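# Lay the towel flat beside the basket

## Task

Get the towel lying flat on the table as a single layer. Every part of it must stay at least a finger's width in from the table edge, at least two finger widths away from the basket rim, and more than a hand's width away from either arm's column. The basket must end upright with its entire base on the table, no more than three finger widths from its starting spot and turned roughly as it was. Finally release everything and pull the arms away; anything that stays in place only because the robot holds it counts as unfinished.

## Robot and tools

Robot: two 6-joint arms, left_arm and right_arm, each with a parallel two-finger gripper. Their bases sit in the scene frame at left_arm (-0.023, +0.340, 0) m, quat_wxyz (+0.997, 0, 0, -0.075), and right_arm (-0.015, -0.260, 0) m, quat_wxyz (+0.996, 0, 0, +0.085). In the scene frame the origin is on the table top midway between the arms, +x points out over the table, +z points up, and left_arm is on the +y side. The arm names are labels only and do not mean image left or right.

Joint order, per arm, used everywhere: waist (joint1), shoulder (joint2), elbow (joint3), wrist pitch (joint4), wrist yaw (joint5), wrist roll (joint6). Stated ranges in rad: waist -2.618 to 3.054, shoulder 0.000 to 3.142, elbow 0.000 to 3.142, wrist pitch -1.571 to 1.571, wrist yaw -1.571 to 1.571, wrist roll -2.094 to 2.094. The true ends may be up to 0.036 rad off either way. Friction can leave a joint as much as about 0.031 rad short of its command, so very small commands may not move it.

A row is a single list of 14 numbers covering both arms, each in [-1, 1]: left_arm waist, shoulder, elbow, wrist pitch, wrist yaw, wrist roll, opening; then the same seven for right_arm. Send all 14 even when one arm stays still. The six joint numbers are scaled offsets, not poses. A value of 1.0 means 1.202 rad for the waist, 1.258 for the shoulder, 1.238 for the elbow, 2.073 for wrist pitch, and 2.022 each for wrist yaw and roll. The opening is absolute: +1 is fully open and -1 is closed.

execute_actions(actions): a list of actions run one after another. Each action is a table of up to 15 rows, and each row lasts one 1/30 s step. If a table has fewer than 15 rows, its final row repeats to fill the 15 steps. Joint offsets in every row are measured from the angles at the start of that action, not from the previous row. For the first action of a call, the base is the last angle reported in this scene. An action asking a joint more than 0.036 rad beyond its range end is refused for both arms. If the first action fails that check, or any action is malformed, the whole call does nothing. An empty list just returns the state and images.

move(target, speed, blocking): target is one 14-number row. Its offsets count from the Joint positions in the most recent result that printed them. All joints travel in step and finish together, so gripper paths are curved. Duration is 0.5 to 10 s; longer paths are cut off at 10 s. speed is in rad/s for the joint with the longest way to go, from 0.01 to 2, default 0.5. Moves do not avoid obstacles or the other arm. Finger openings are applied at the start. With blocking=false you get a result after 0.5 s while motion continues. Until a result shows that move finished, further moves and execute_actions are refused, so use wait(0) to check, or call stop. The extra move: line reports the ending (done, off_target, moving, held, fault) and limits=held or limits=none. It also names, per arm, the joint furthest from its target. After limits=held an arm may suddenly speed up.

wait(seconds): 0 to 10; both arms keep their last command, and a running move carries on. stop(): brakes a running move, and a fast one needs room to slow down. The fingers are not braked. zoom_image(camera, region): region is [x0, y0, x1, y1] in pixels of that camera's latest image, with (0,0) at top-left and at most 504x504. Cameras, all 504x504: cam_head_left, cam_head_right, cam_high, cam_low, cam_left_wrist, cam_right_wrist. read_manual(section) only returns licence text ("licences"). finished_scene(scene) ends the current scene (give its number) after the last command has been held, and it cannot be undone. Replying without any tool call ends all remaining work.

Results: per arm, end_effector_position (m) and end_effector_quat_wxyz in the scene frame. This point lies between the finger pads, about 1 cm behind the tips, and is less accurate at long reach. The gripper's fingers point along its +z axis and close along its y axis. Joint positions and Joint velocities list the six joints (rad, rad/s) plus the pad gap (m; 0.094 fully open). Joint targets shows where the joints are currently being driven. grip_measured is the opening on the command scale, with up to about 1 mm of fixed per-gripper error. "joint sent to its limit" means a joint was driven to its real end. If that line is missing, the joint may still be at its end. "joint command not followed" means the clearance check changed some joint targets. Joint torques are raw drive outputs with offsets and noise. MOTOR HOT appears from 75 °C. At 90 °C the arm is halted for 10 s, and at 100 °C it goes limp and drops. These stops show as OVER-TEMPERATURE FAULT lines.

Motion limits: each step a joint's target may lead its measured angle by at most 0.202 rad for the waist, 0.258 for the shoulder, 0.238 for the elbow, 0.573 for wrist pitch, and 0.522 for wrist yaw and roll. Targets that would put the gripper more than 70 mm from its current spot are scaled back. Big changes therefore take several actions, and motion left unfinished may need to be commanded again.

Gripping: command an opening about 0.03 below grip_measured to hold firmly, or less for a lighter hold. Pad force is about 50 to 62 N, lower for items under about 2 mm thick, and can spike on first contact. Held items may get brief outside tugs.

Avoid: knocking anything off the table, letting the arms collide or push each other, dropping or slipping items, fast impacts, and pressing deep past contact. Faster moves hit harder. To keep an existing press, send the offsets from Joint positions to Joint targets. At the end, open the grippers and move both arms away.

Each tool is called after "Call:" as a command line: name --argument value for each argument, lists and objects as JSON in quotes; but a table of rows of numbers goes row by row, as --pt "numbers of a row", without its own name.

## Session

Call:
execute_actions --actions '[]'

Scene clock: 0.00 s.
left_arm: end_effector_position=(+0.0468, +0.0102, +0.1336) grip_measured=+1.000 end_effector_quat_wxyz=(-0.059, +0.663, +0.745, +0.043) | right_arm: end_effector_position=(+0.4162, -0.5076, +0.3940) grip_measured=+1.000 end_effector_quat_wxyz=(-0.052, -0.564, +0.668, -0.483)
Joint names: [waist, shoulder, elbow, wrist pitch, wrist yaw, wrist roll]
Joint positions: left_arm=[-1.211  1.964  1.801 -1.554  0.     0.093  0.094] | right_arm=[-0.517  2.031  2.586 -1.212  0.524 -2.01   0.094]
Joint velocities: left_arm=[-0.027 -0.012  0.007 -0.022  0.051 -0.007  0.   ] | right_arm=[-0.007 -0.012 -0.012  0.095  0.095 -0.051  0.   ]
Joint torques (N m, as the arm reports them, + toward a larger angle): no reading
Joint targets: left_arm=[-1.211 1.964 1.801 -1.554 0.000 0.093] | right_arm=[-0.517 2.031 2.586 -1.212 0.524 -2.010]

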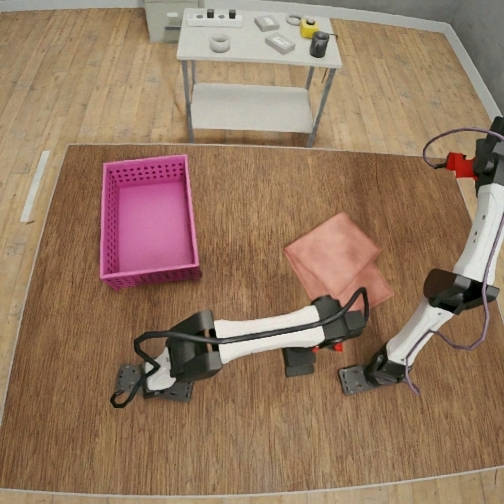

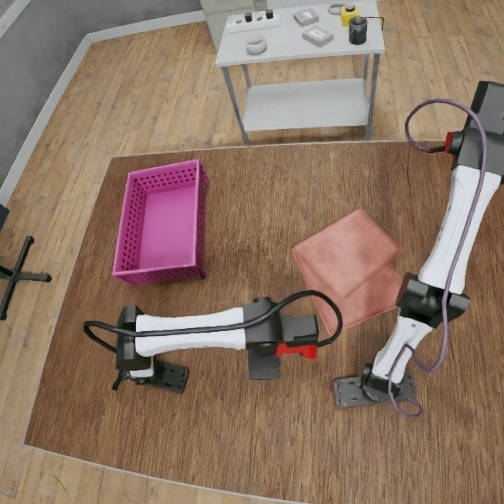

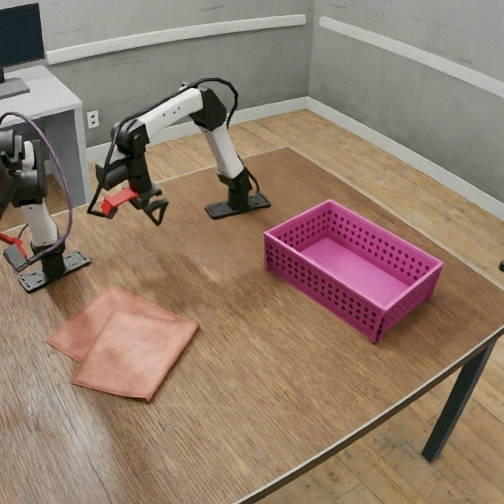

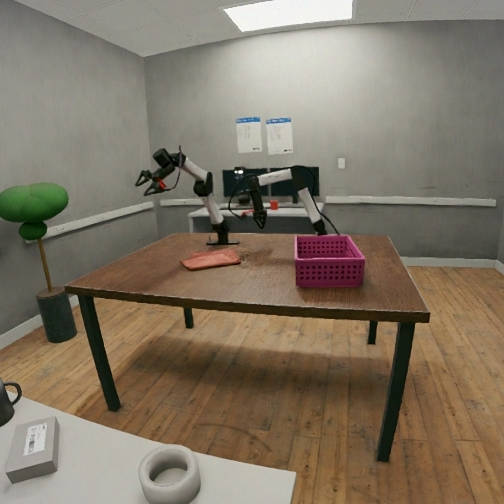

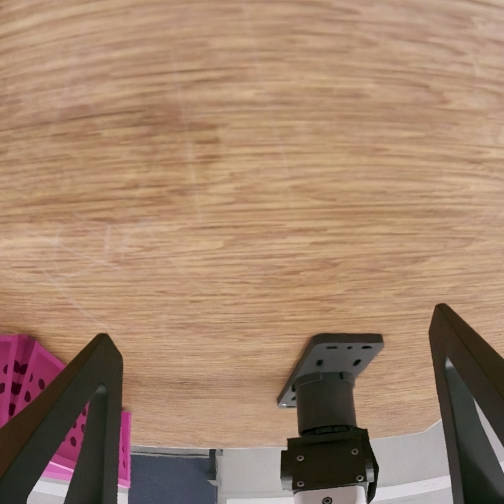

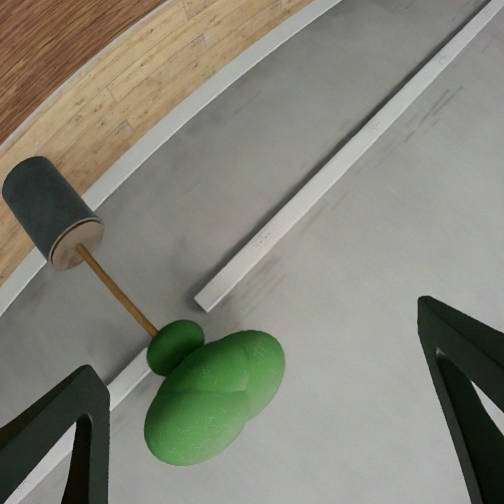

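Call:
zoom_image --camera "cam_head_left" --region '[260, 190, 420, 350]'

Call:
zoom_image --camera "cam_high" --region '[20, 260, 220, 420]'

Call:
zoom_image --camera "cam_head_right" --region '[270, 190, 430, 350]'

Region (260, 190, 420, 350) of cam_head_left's 504x504 image, scaled by 3.150, with more detail than that image has.

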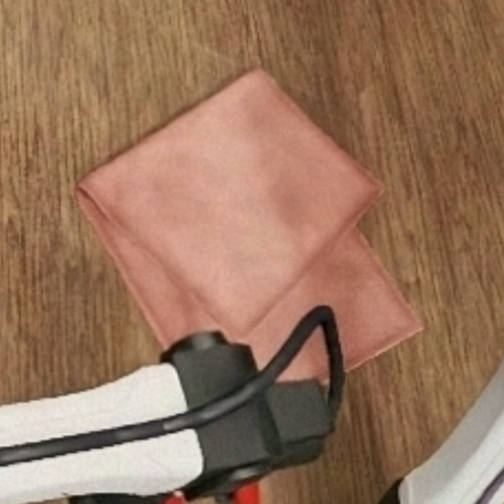

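Region (20, 260, 220, 420) of cam_high's 504x504 image, scaled by 2.520, with more detail than that image has; it fills the top 403 rows of this view, and the rest is white.

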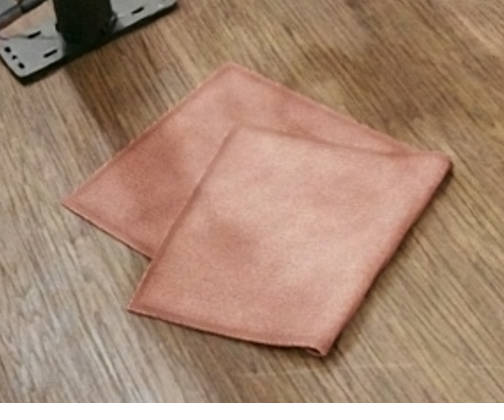

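Region (270, 190, 430, 350) of cam_head_right's 504x504 image, scaled by 3.150, with more detail than that image has.

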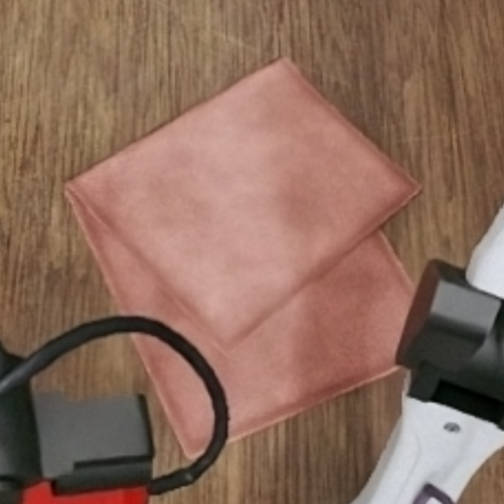

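Call:
move --target '[0.106,0.233,0.174,0.217,0,0.536,-1, 0.072,-0.3125,-1.0,0.196,-0.332,0.95,-0.15]' --speed 1.5

Scene clock: 11.70 s.
left_arm: end_effector_position=(+0.1343, -0.1226, +0.0850) grip_measured=-0.996 end_effector_quat_wxyz=(+0.111, +0.928, +0.356, -0.004) | right_arm: end_effector_position=(+0.3778, -0.3440, +0.1448) grip_measured=-0.147 end_effector_quat_wxyz=(+0.235, +0.067, +0.969, +0.025)
Joint names: [waist, shoulder, elbow, wrist pitch, wrist yaw, wrist roll]
Joint positions: left_arm=[-1.092  2.231  2.001 -1.119  0.     1.166  0.   ] | right_arm=[-0.44   1.653  1.363 -0.823 -0.139 -0.1    0.04 ]
Joint velocities: left_arm=[-0.012  0.007 -0.002 -0.037 -0.022 -0.022  0.   ] | right_arm=[ 0.002  0.027  0.007  0.037  0.066 -0.022 -0.001]
Joint torques (N m, as the arm reports them, + toward a larger angle): left_arm=[  0.52 -14.32   8.99   0.83   0.19   0.06] | right_arm=[ 0.96 -8.    5.96  1.35 -0.13  0.08]
Joint targets: left_arm=[-1.084 2.257 2.017 -1.104 0.000 1.177] | right_arm=[-0.430 1.638 1.348 -0.806 -0.147 -0.090]
move: off_target (left_arm); limits=none; left_arm: farthest joint: the shoulder, 0.027 radians from its target (0.293 radians at the start); right_arm: farthest joint: the wrist pitch, 0.018 radians from its target (0.406 radians at the start)

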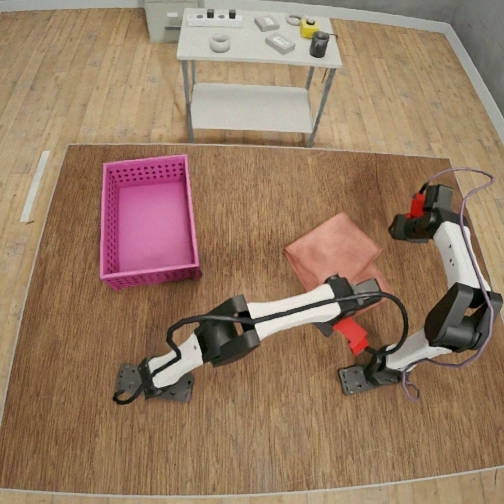

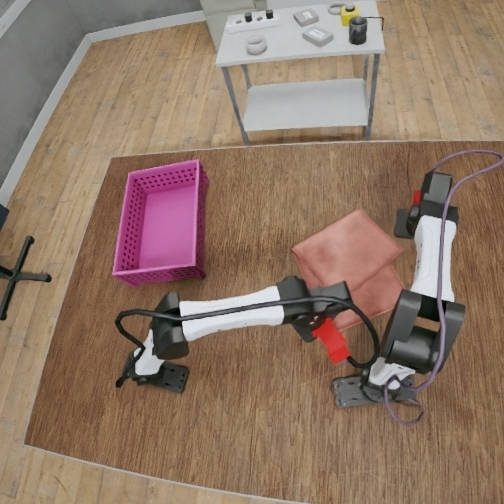

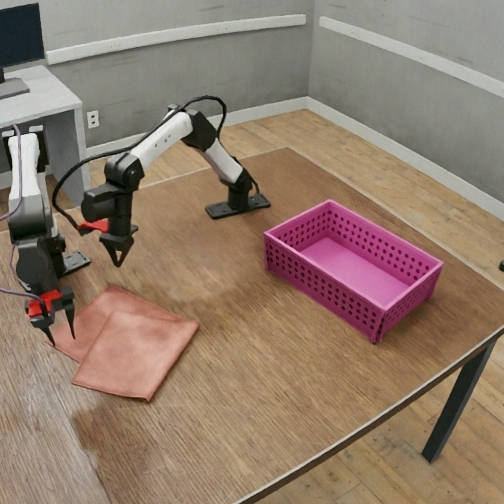

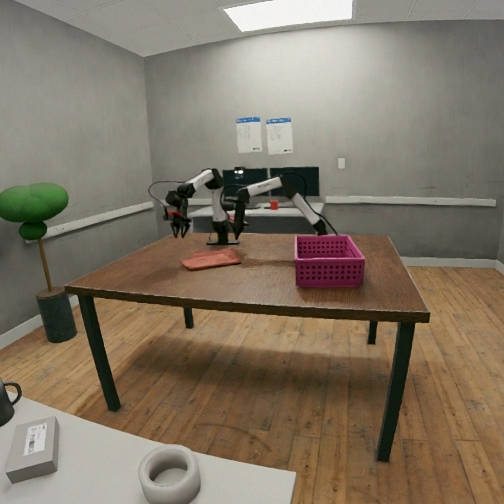

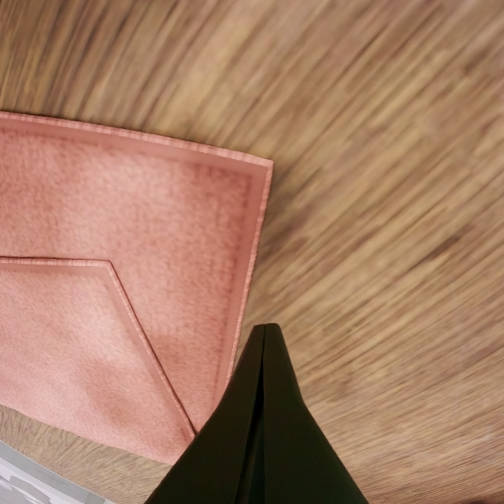

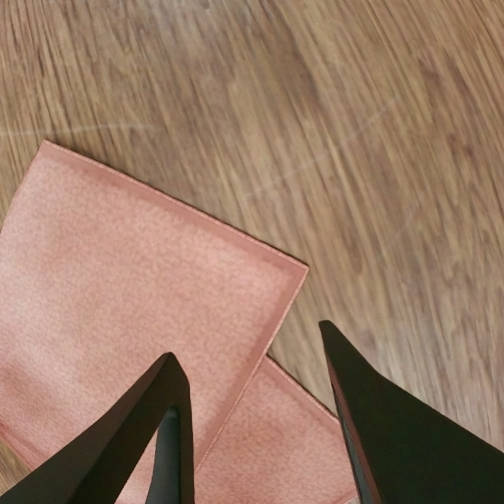

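Call:
move --target '[0.049,0.132,0.08,0.092,0,0.363,-1, 0.037,-0.1335,-0.408,0.085,-0.1335,0.374,-0.15]' --speed 0.9

Scene clock: 14.00 s.
left_arm: end_effector_position=(+0.1779, -0.1653, +0.0538) grip_measured=-0.996 end_effector_quat_wxyz=(+0.160, +0.985, +0.029, +0.058) | right_arm: end_effector_position=(+0.2904, -0.2639, +0.0576) grip_measured=-0.147 end_effector_quat_wxyz=(+0.092, +0.390, +0.889, +0.221)
Joint names: [waist, shoulder, elbow, wrist pitch, wrist yaw, wrist roll]
Joint positions: left_arm=[-1.041  2.37   2.082 -0.942  0.     1.89   0.   ] | right_arm=[-0.405  1.502  0.871 -0.664 -0.403  0.647  0.04 ]
Joint velocities: left_arm=[-0.017 -0.002 -0.017 -0.007 -0.022 -0.051  0.   ] | right_arm=[ 0.007 -0.007 -0.012 -0.007 -0.022  0.007  0.   ]
Joint torques (N m, as the arm reports them, + toward a larger angle): left_arm=[  0.3  -15.76   9.38   0.95   0.19   0.04] | right_arm=[ 0.95 -6.02  5.28  1.01 -0.23  0.07]
Joint targets: left_arm=[-1.033 2.397 2.100 -0.928 0.000 1.900] | right_arm=[-0.396 1.485 0.857 -0.647 -0.409 0.657]
move: off_target (left_arm); limits=none; left_arm: farthest joint: the shoulder, 0.027 radians from its target (0.167 radians at the start); right_arm: farthest joint: the shoulder, 0.017 radians from its target (0.168 radians at the start)

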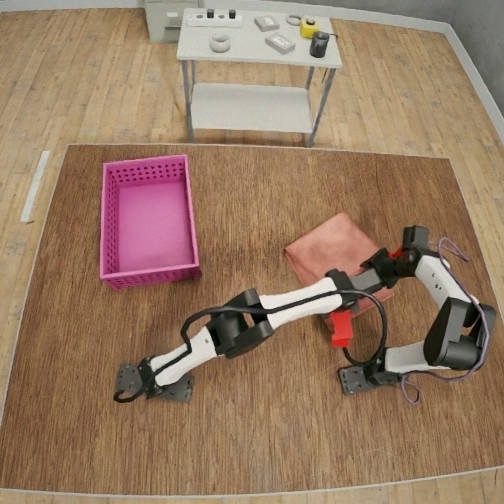

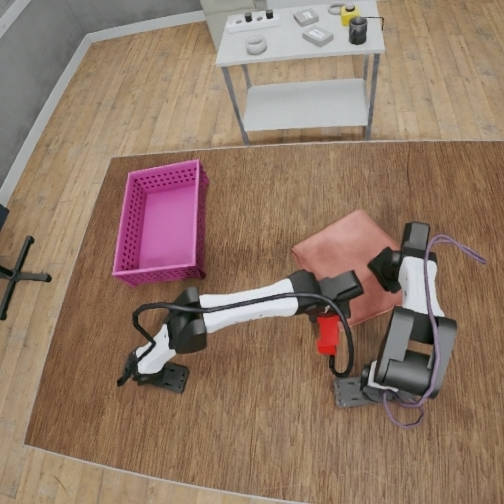

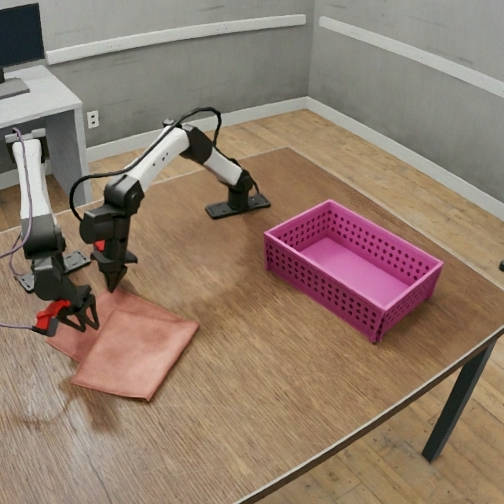

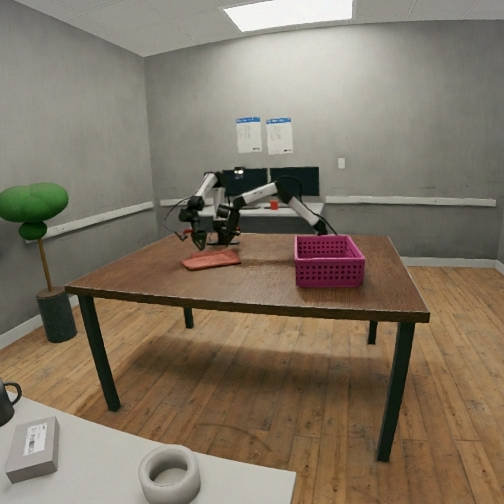

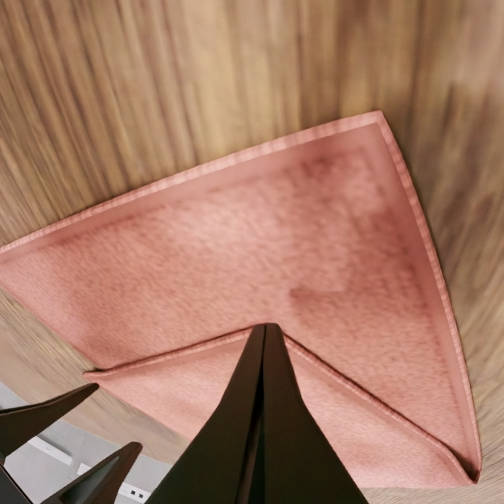

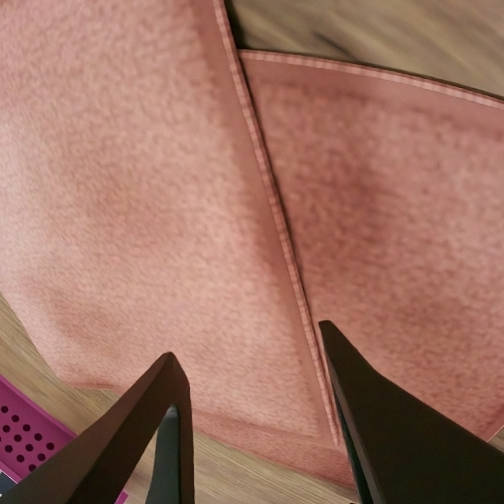

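Call:
move --target '[-0.032,0.086,0,0,0,0,-1, 0,0.052,-0.063,0.063,0,0,-0.15]' --speed 0.15

Scene clock: 16.57 s.
left_arm: end_effector_position=(+0.1668, -0.1668, +0.0284) grip_measured=-0.996 end_effector_quat_wxyz=(+0.138, +0.989, +0.019, +0.051) | right_arm: end_effector_position=(+0.2919, -0.2643, +0.0331) grip_measured=-0.147 end_effector_quat_wxyz=(+0.093, +0.390, +0.889, +0.222)
Joint names: [waist, shoulder, elbow, wrist pitch, wrist yaw, wrist roll]
Joint positions: left_arm=[-1.063  2.419  2.082 -0.937 -0.005  1.89   0.   ] | right_arm=[-0.405  1.551  0.81  -0.55  -0.403  0.648  0.04 ]
Joint velocities: left_arm=[ 0.007 -0.007 -0.002 -0.007 -0.007 -0.066 -0.   ] | right_arm=[-0.002 -0.007 -0.007 -0.007  0.022  0.051  0.001]
Joint torques (N m, as the arm reports them, + toward a larger angle): left_arm=[ -1.57 -13.25   7.57   0.73   0.23  -0.02] | right_arm=[ 0.18 -3.96  4.83  0.99 -0.16 -0.04]
Joint targets: left_arm=[-1.080 2.478 2.082 -0.942 0.000 1.890] | right_arm=[-0.405 1.567 0.793 -0.533 -0.402 0.647]
move: off_target (left_arm); limits=none; left_arm: farthest joint: the shoulder, 0.059 radians from its target (0.108 radians at the start); right_arm: farthest joint: the elbow, 0.017 radians from its target (0.078 radians at the start)

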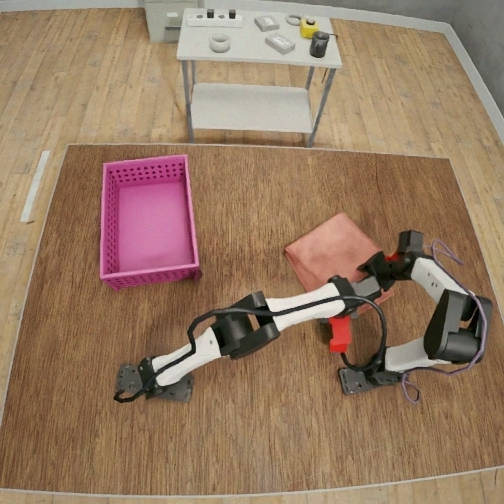

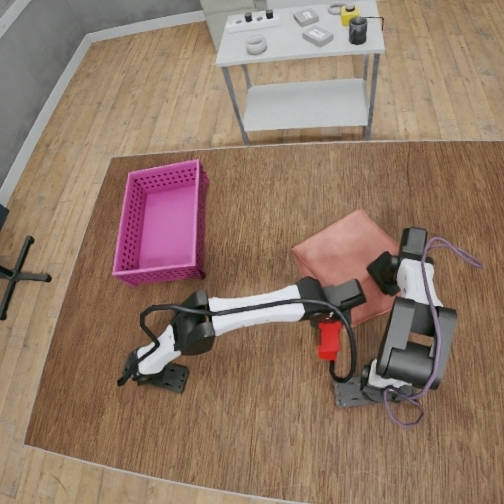

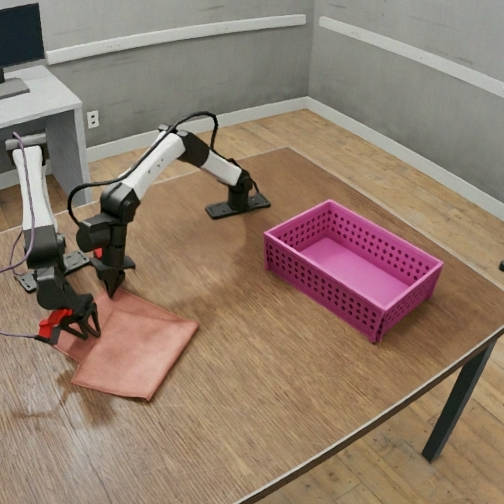

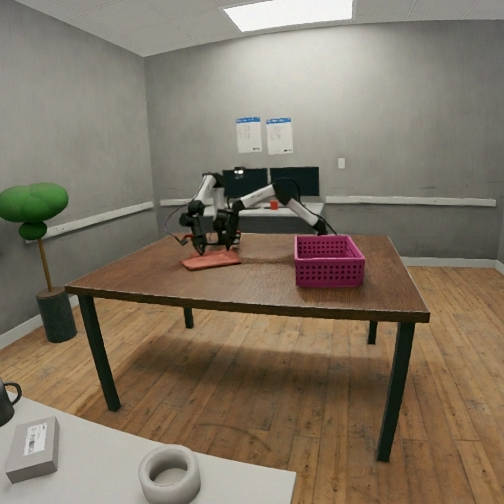

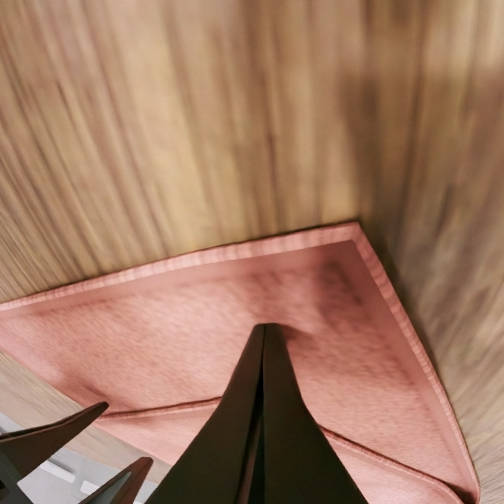

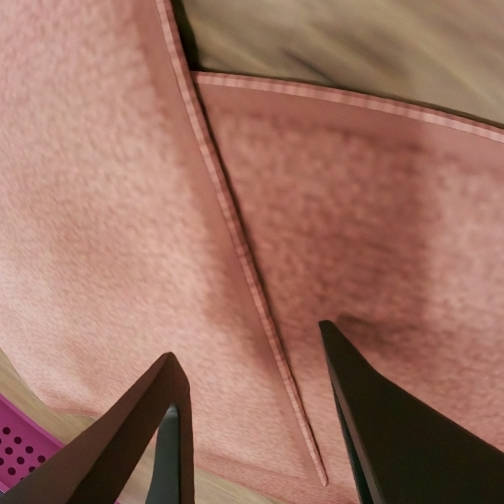

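Call:
execute_actions --actions '[[[0,0.048,0,0,0,0,-1, 0,0.015,-0.017,0.012,0,0,-0.15],[0,0.048,0,0,0,0,-1, 0,0.017,-0.02,0.015,0,0,-0.15],[0,0.048,0,0,0,0,-1, 0,0.019,-0.023,0.018,0,0,-0.15],[0,0.048,0,0,0,0,-1, 0,0.021,-0.025,0.02,0,0,-0.15],[0,0.048,0,0,0,0,-1, 0,0.023,-0.028,0.023,0,0,-0.15],[0,0.048,0,0,0,0,-1, 0,0.025,-0.031,0.026,0,0,-0.15]]]'

Scene clock: 17.57 s.
left_arm: end_effector_position=(+0.1669, -0.1668, +0.0285) grip_measured=-0.996 end_effector_quat_wxyz=(+0.139, +0.989, +0.019, +0.052) | right_arm: end_effector_position=(+0.2934, -0.2642, +0.0289) grip_measured=-0.147 end_effector_quat_wxyz=(+0.097, +0.388, +0.889, +0.224)
Joint names: [waist, shoulder, elbow, wrist pitch, wrist yaw, wrist roll]
Joint positions: left_arm=[-1.063  2.419  2.082 -0.937 -0.006  1.89   0.   ] | right_arm=[-0.405  1.56   0.795 -0.518 -0.406  0.648  0.04 ]
Joint velocities: left_arm=[ 0.002  0.007  0.012  0.022 -0.022 -0.007  0.001] | right_arm=[ 0.002 -0.027 -0.017  0.051  0.007  0.022  0.   ]
Joint torques (N m, as the arm reports them, + toward a larger angle): left_arm=[ -0.32 -13.1    7.69   0.77   0.19  -0.05] | right_arm=[ 0.19 -3.49  4.24  1.07 -0.13 -0.04]
Joint targets: left_arm=[-1.063 2.480 2.082 -0.937 -0.005 1.890] | right_arm=[-0.405 1.583 0.772 -0.497 -0.403 0.648]

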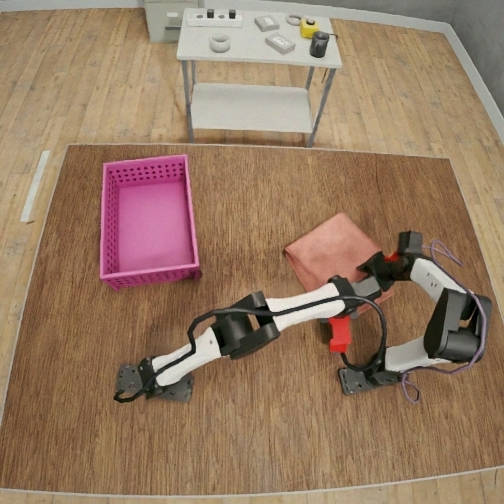

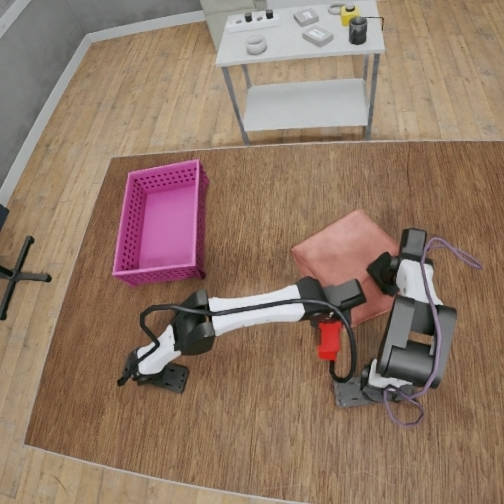

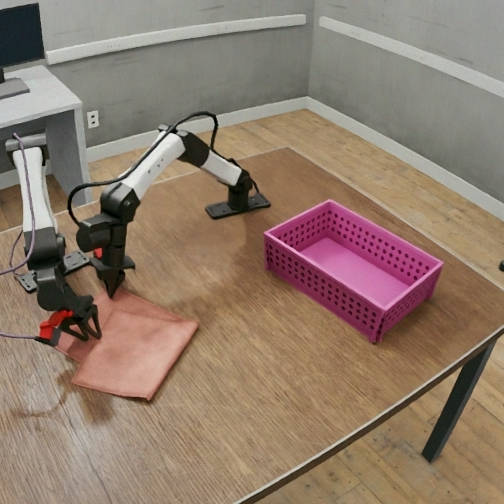

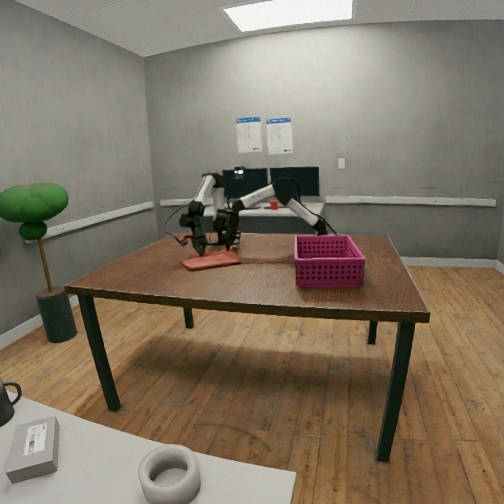

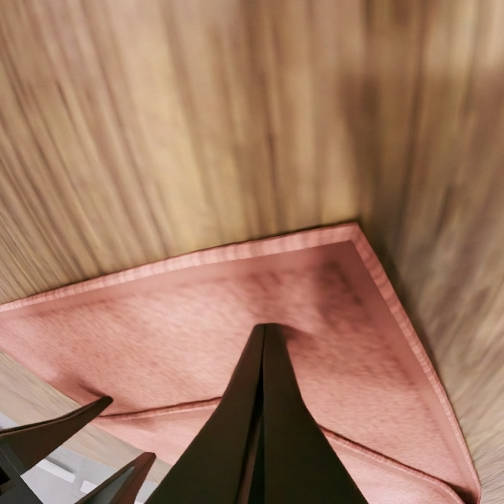

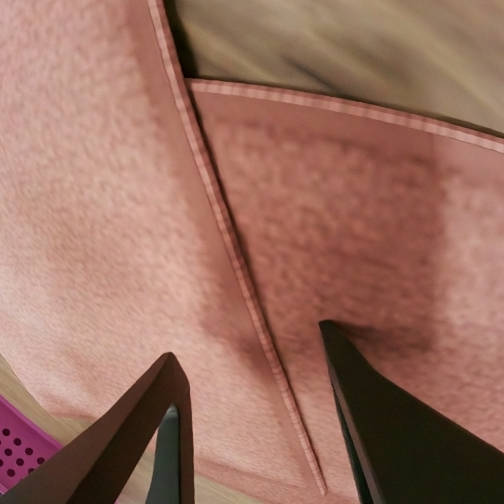

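Call:
execute_actions --actions '[[[0,0.048,0,0,0,0,-1, 0.01,0.02,0.012,0,0,0,-0.15],[0,0.048,0,0,0,0,-1, 0.015,0.0246,0.018,0,0,0,-0.15],[0,0.048,0,0,0,0,-1, 0.02,0.0293,0.023,0,0,0,-0.15],[0,0.048,0,0,0,0,-1, 0.0245,0.034,0.028,0,0,0,-0.15],[0,0.048,0,0,0,0,-1, 0.029,0.0386,0.033,0,0,0,-0.15],[0,0.048,0,0,0,0,-1, 0.034,0.0432,0.038,0,0,0,-0.15],[0,0.048,0,0,0,0,-1, 0.039,0.0479,0.043,0,0,0,-0.15],[0,0.048,0,0,0,0,-1, 0.0435,0.0525,0.048,0,0,0,-0.15],[0,0.048,0,0,0,0,-1, 0.048,0.0571,0.053,0,0,0,-0.15],[0,0.048,0,0,0,0,-1, 0.053,0.0618,0.058,0,0,0,-0.15],[0,0.048,0,0,0,0,-1, 0.058,0.0664,0.063,0,0,0,-0.15],[0,0.048,0,0,0,0,-1, 0.0625,0.0711,0.068,0,0,0,-0.15],[0,0.048,0,0,0,0,-1, 0.067,0.0757,0.073,0,0,0,-0.15],[0,0.048,0,0,0,0,-1, 0.072,0.0804,0.078,0,0,0,-0.15],[0,0.048,0,0,0,0,-1, 0.077,0.085,0.083,0,0,0,-0.15]]]'

Call:
wait --seconds 0.2

Scene clock: 19.93 s.
left_arm: end_effector_position=(+0.1671, -0.1671, +0.0285) grip_measured=-0.996 end_effector_quat_wxyz=(+0.139, +0.989, +0.019, +0.052) | right_arm: end_effector_position=(+0.3136, -0.2454, +0.0297) grip_measured=-0.147 end_effector_quat_wxyz=(+0.090, +0.356, +0.902, +0.228)
Joint names: [waist, shoulder, elbow, wrist pitch, wrist yaw, wrist roll]
Joint positions: left_arm=[-1.063  2.419  2.082 -0.936 -0.006  1.89   0.   ] | right_arm=[-0.334  1.634  0.875 -0.52  -0.406  0.648  0.04 ]
Joint velocities: left_arm=[-0.002  0.002 -0.002  0.022  0.037 -0.037  0.   ] | right_arm=[ 0.159  0.178  0.168 -0.022  0.007 -0.11   0.001]
Joint torques (N m, as the arm reports them, + toward a larger angle): left_arm=[ -0.32 -13.05   7.73   0.76   0.2   -0.05] | right_arm=[ 1.09 -4.19  6.95  0.9  -0.18 -0.04]
Joint targets: left_arm=[-1.063 2.480 2.082 -0.937 -0.006 1.890] | right_arm=[-0.313 1.667 0.898 -0.519 -0.405 0.648]

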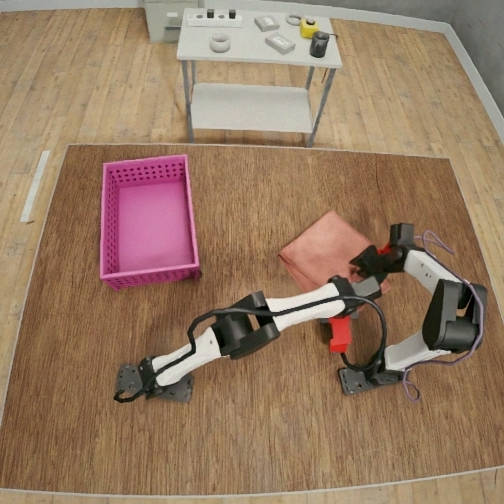

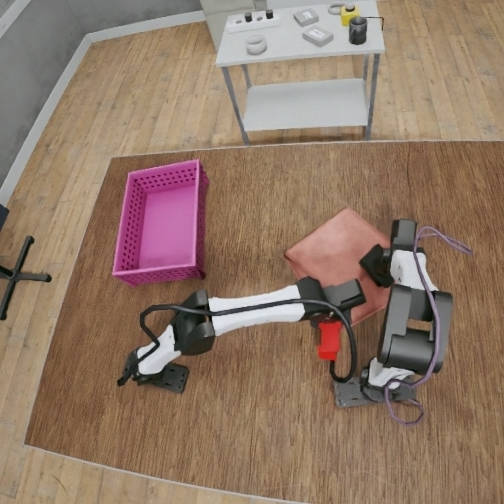

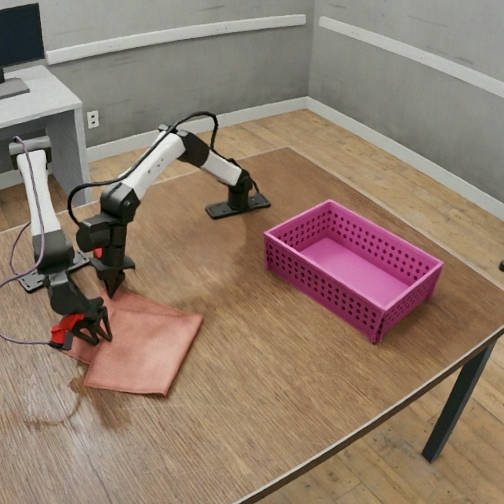

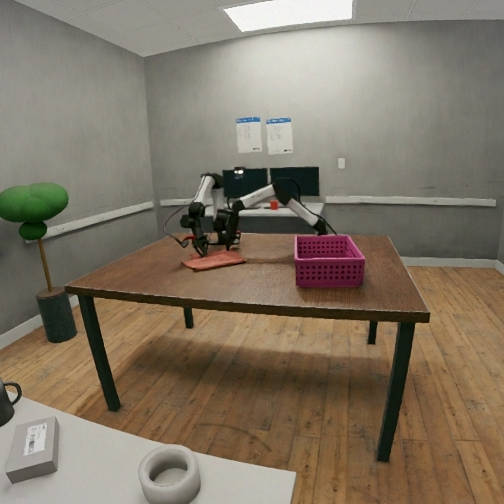

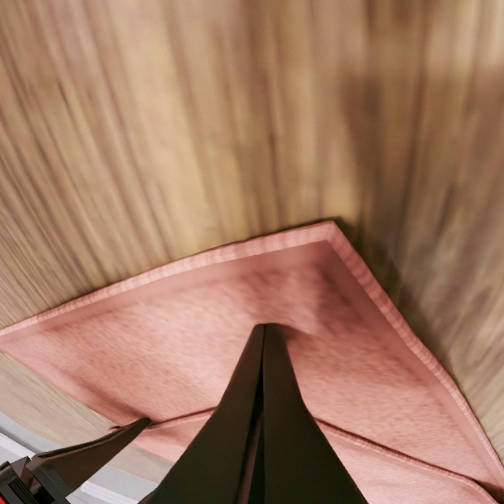

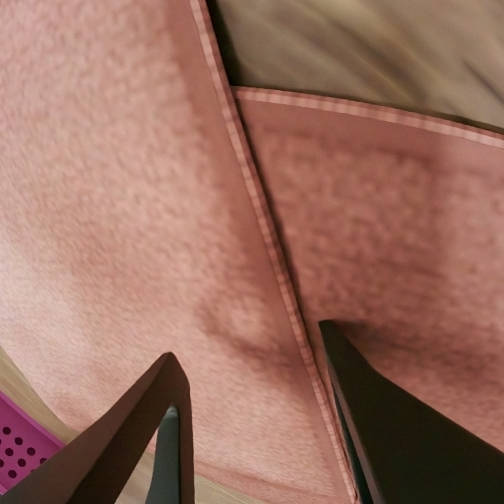

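Scene clock: 20.13 s.
left_arm: end_effector_position=(+0.1671, -0.1671, +0.0285) grip_measured=-0.996 end_effector_quat_wxyz=(+0.139, +0.989, +0.019, +0.052) | right_arm: end_effector_position=(+0.3162, -0.2424, +0.0296) grip_measured=-0.147 end_effector_quat_wxyz=(+0.089, +0.351, +0.904, +0.228)
Joint names: [waist, shoulder, elbow, wrist pitch, wrist yaw, wrist roll]
Joint positions: left_arm=[-1.063  2.419  2.082 -0.936 -0.006  1.89   0.   ] | right_arm=[-0.323  1.644  0.885 -0.52  -0.406  0.648  0.04 ]
Joint velocities: left_arm=[ 0.007 -0.002 -0.002 -0.051 -0.037  0.022 -0.001] | right_arm=[-0.002 -0.007 -0.012 -0.081 -0.007  0.066 -0.001]
Joint torques (N m, as the arm reports them, + toward a larger angle): left_arm=[ -0.26 -13.06   7.77   0.75   0.18  -0.03] | right_arm=[ 1.   -4.24  7.04  0.91 -0.16 -0.04]
Joint targets: left_arm=[-1.063 2.480 2.082 -0.937 -0.006 1.890] | right_arm=[-0.313 1.667 0.898 -0.519 -0.405 0.648]
wait: 0.20 s; no rest

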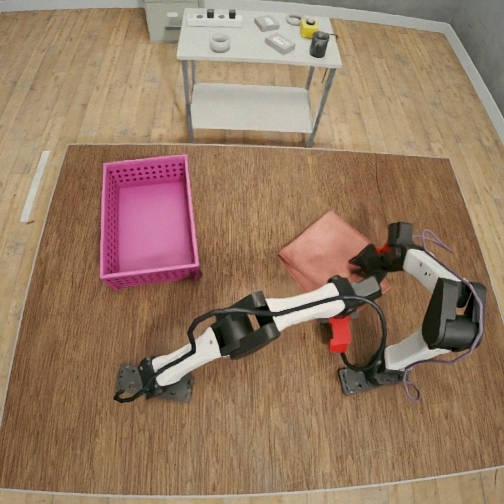

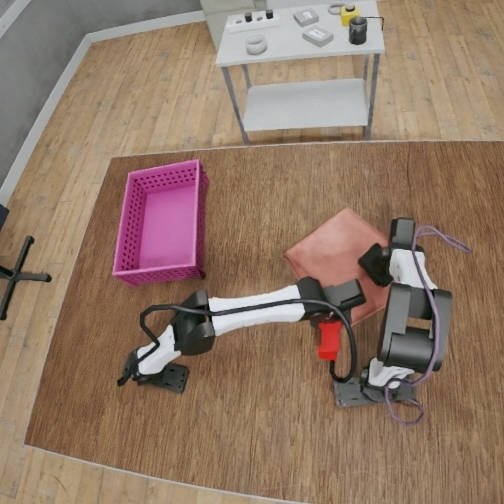

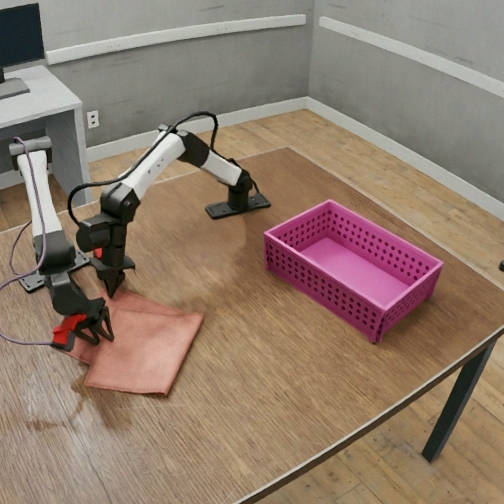

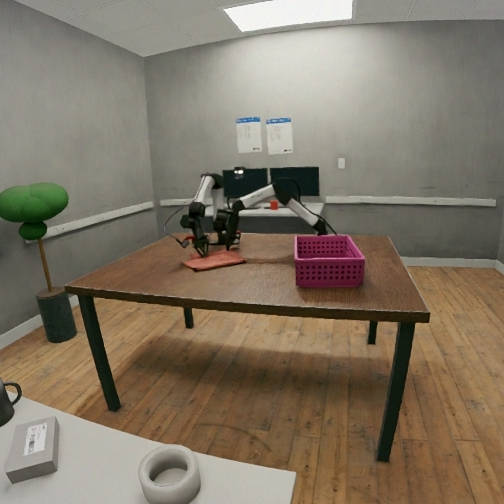

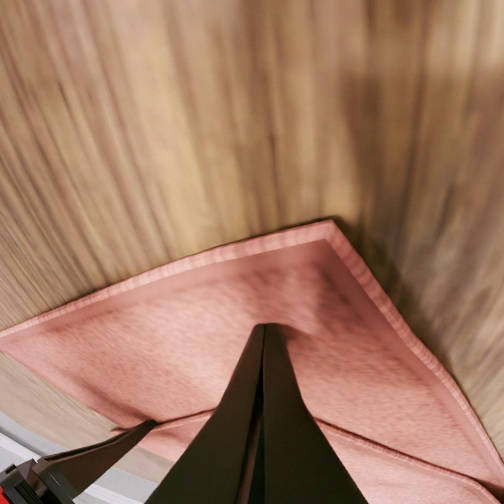

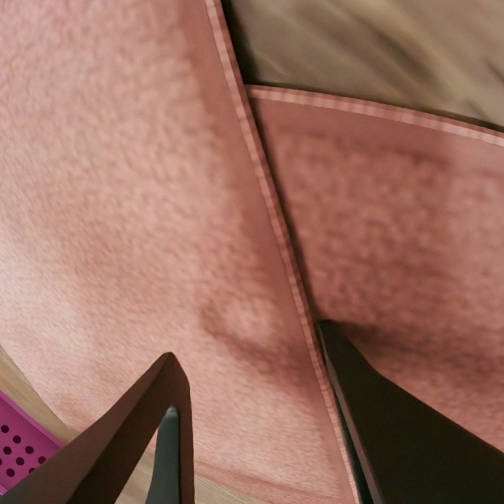

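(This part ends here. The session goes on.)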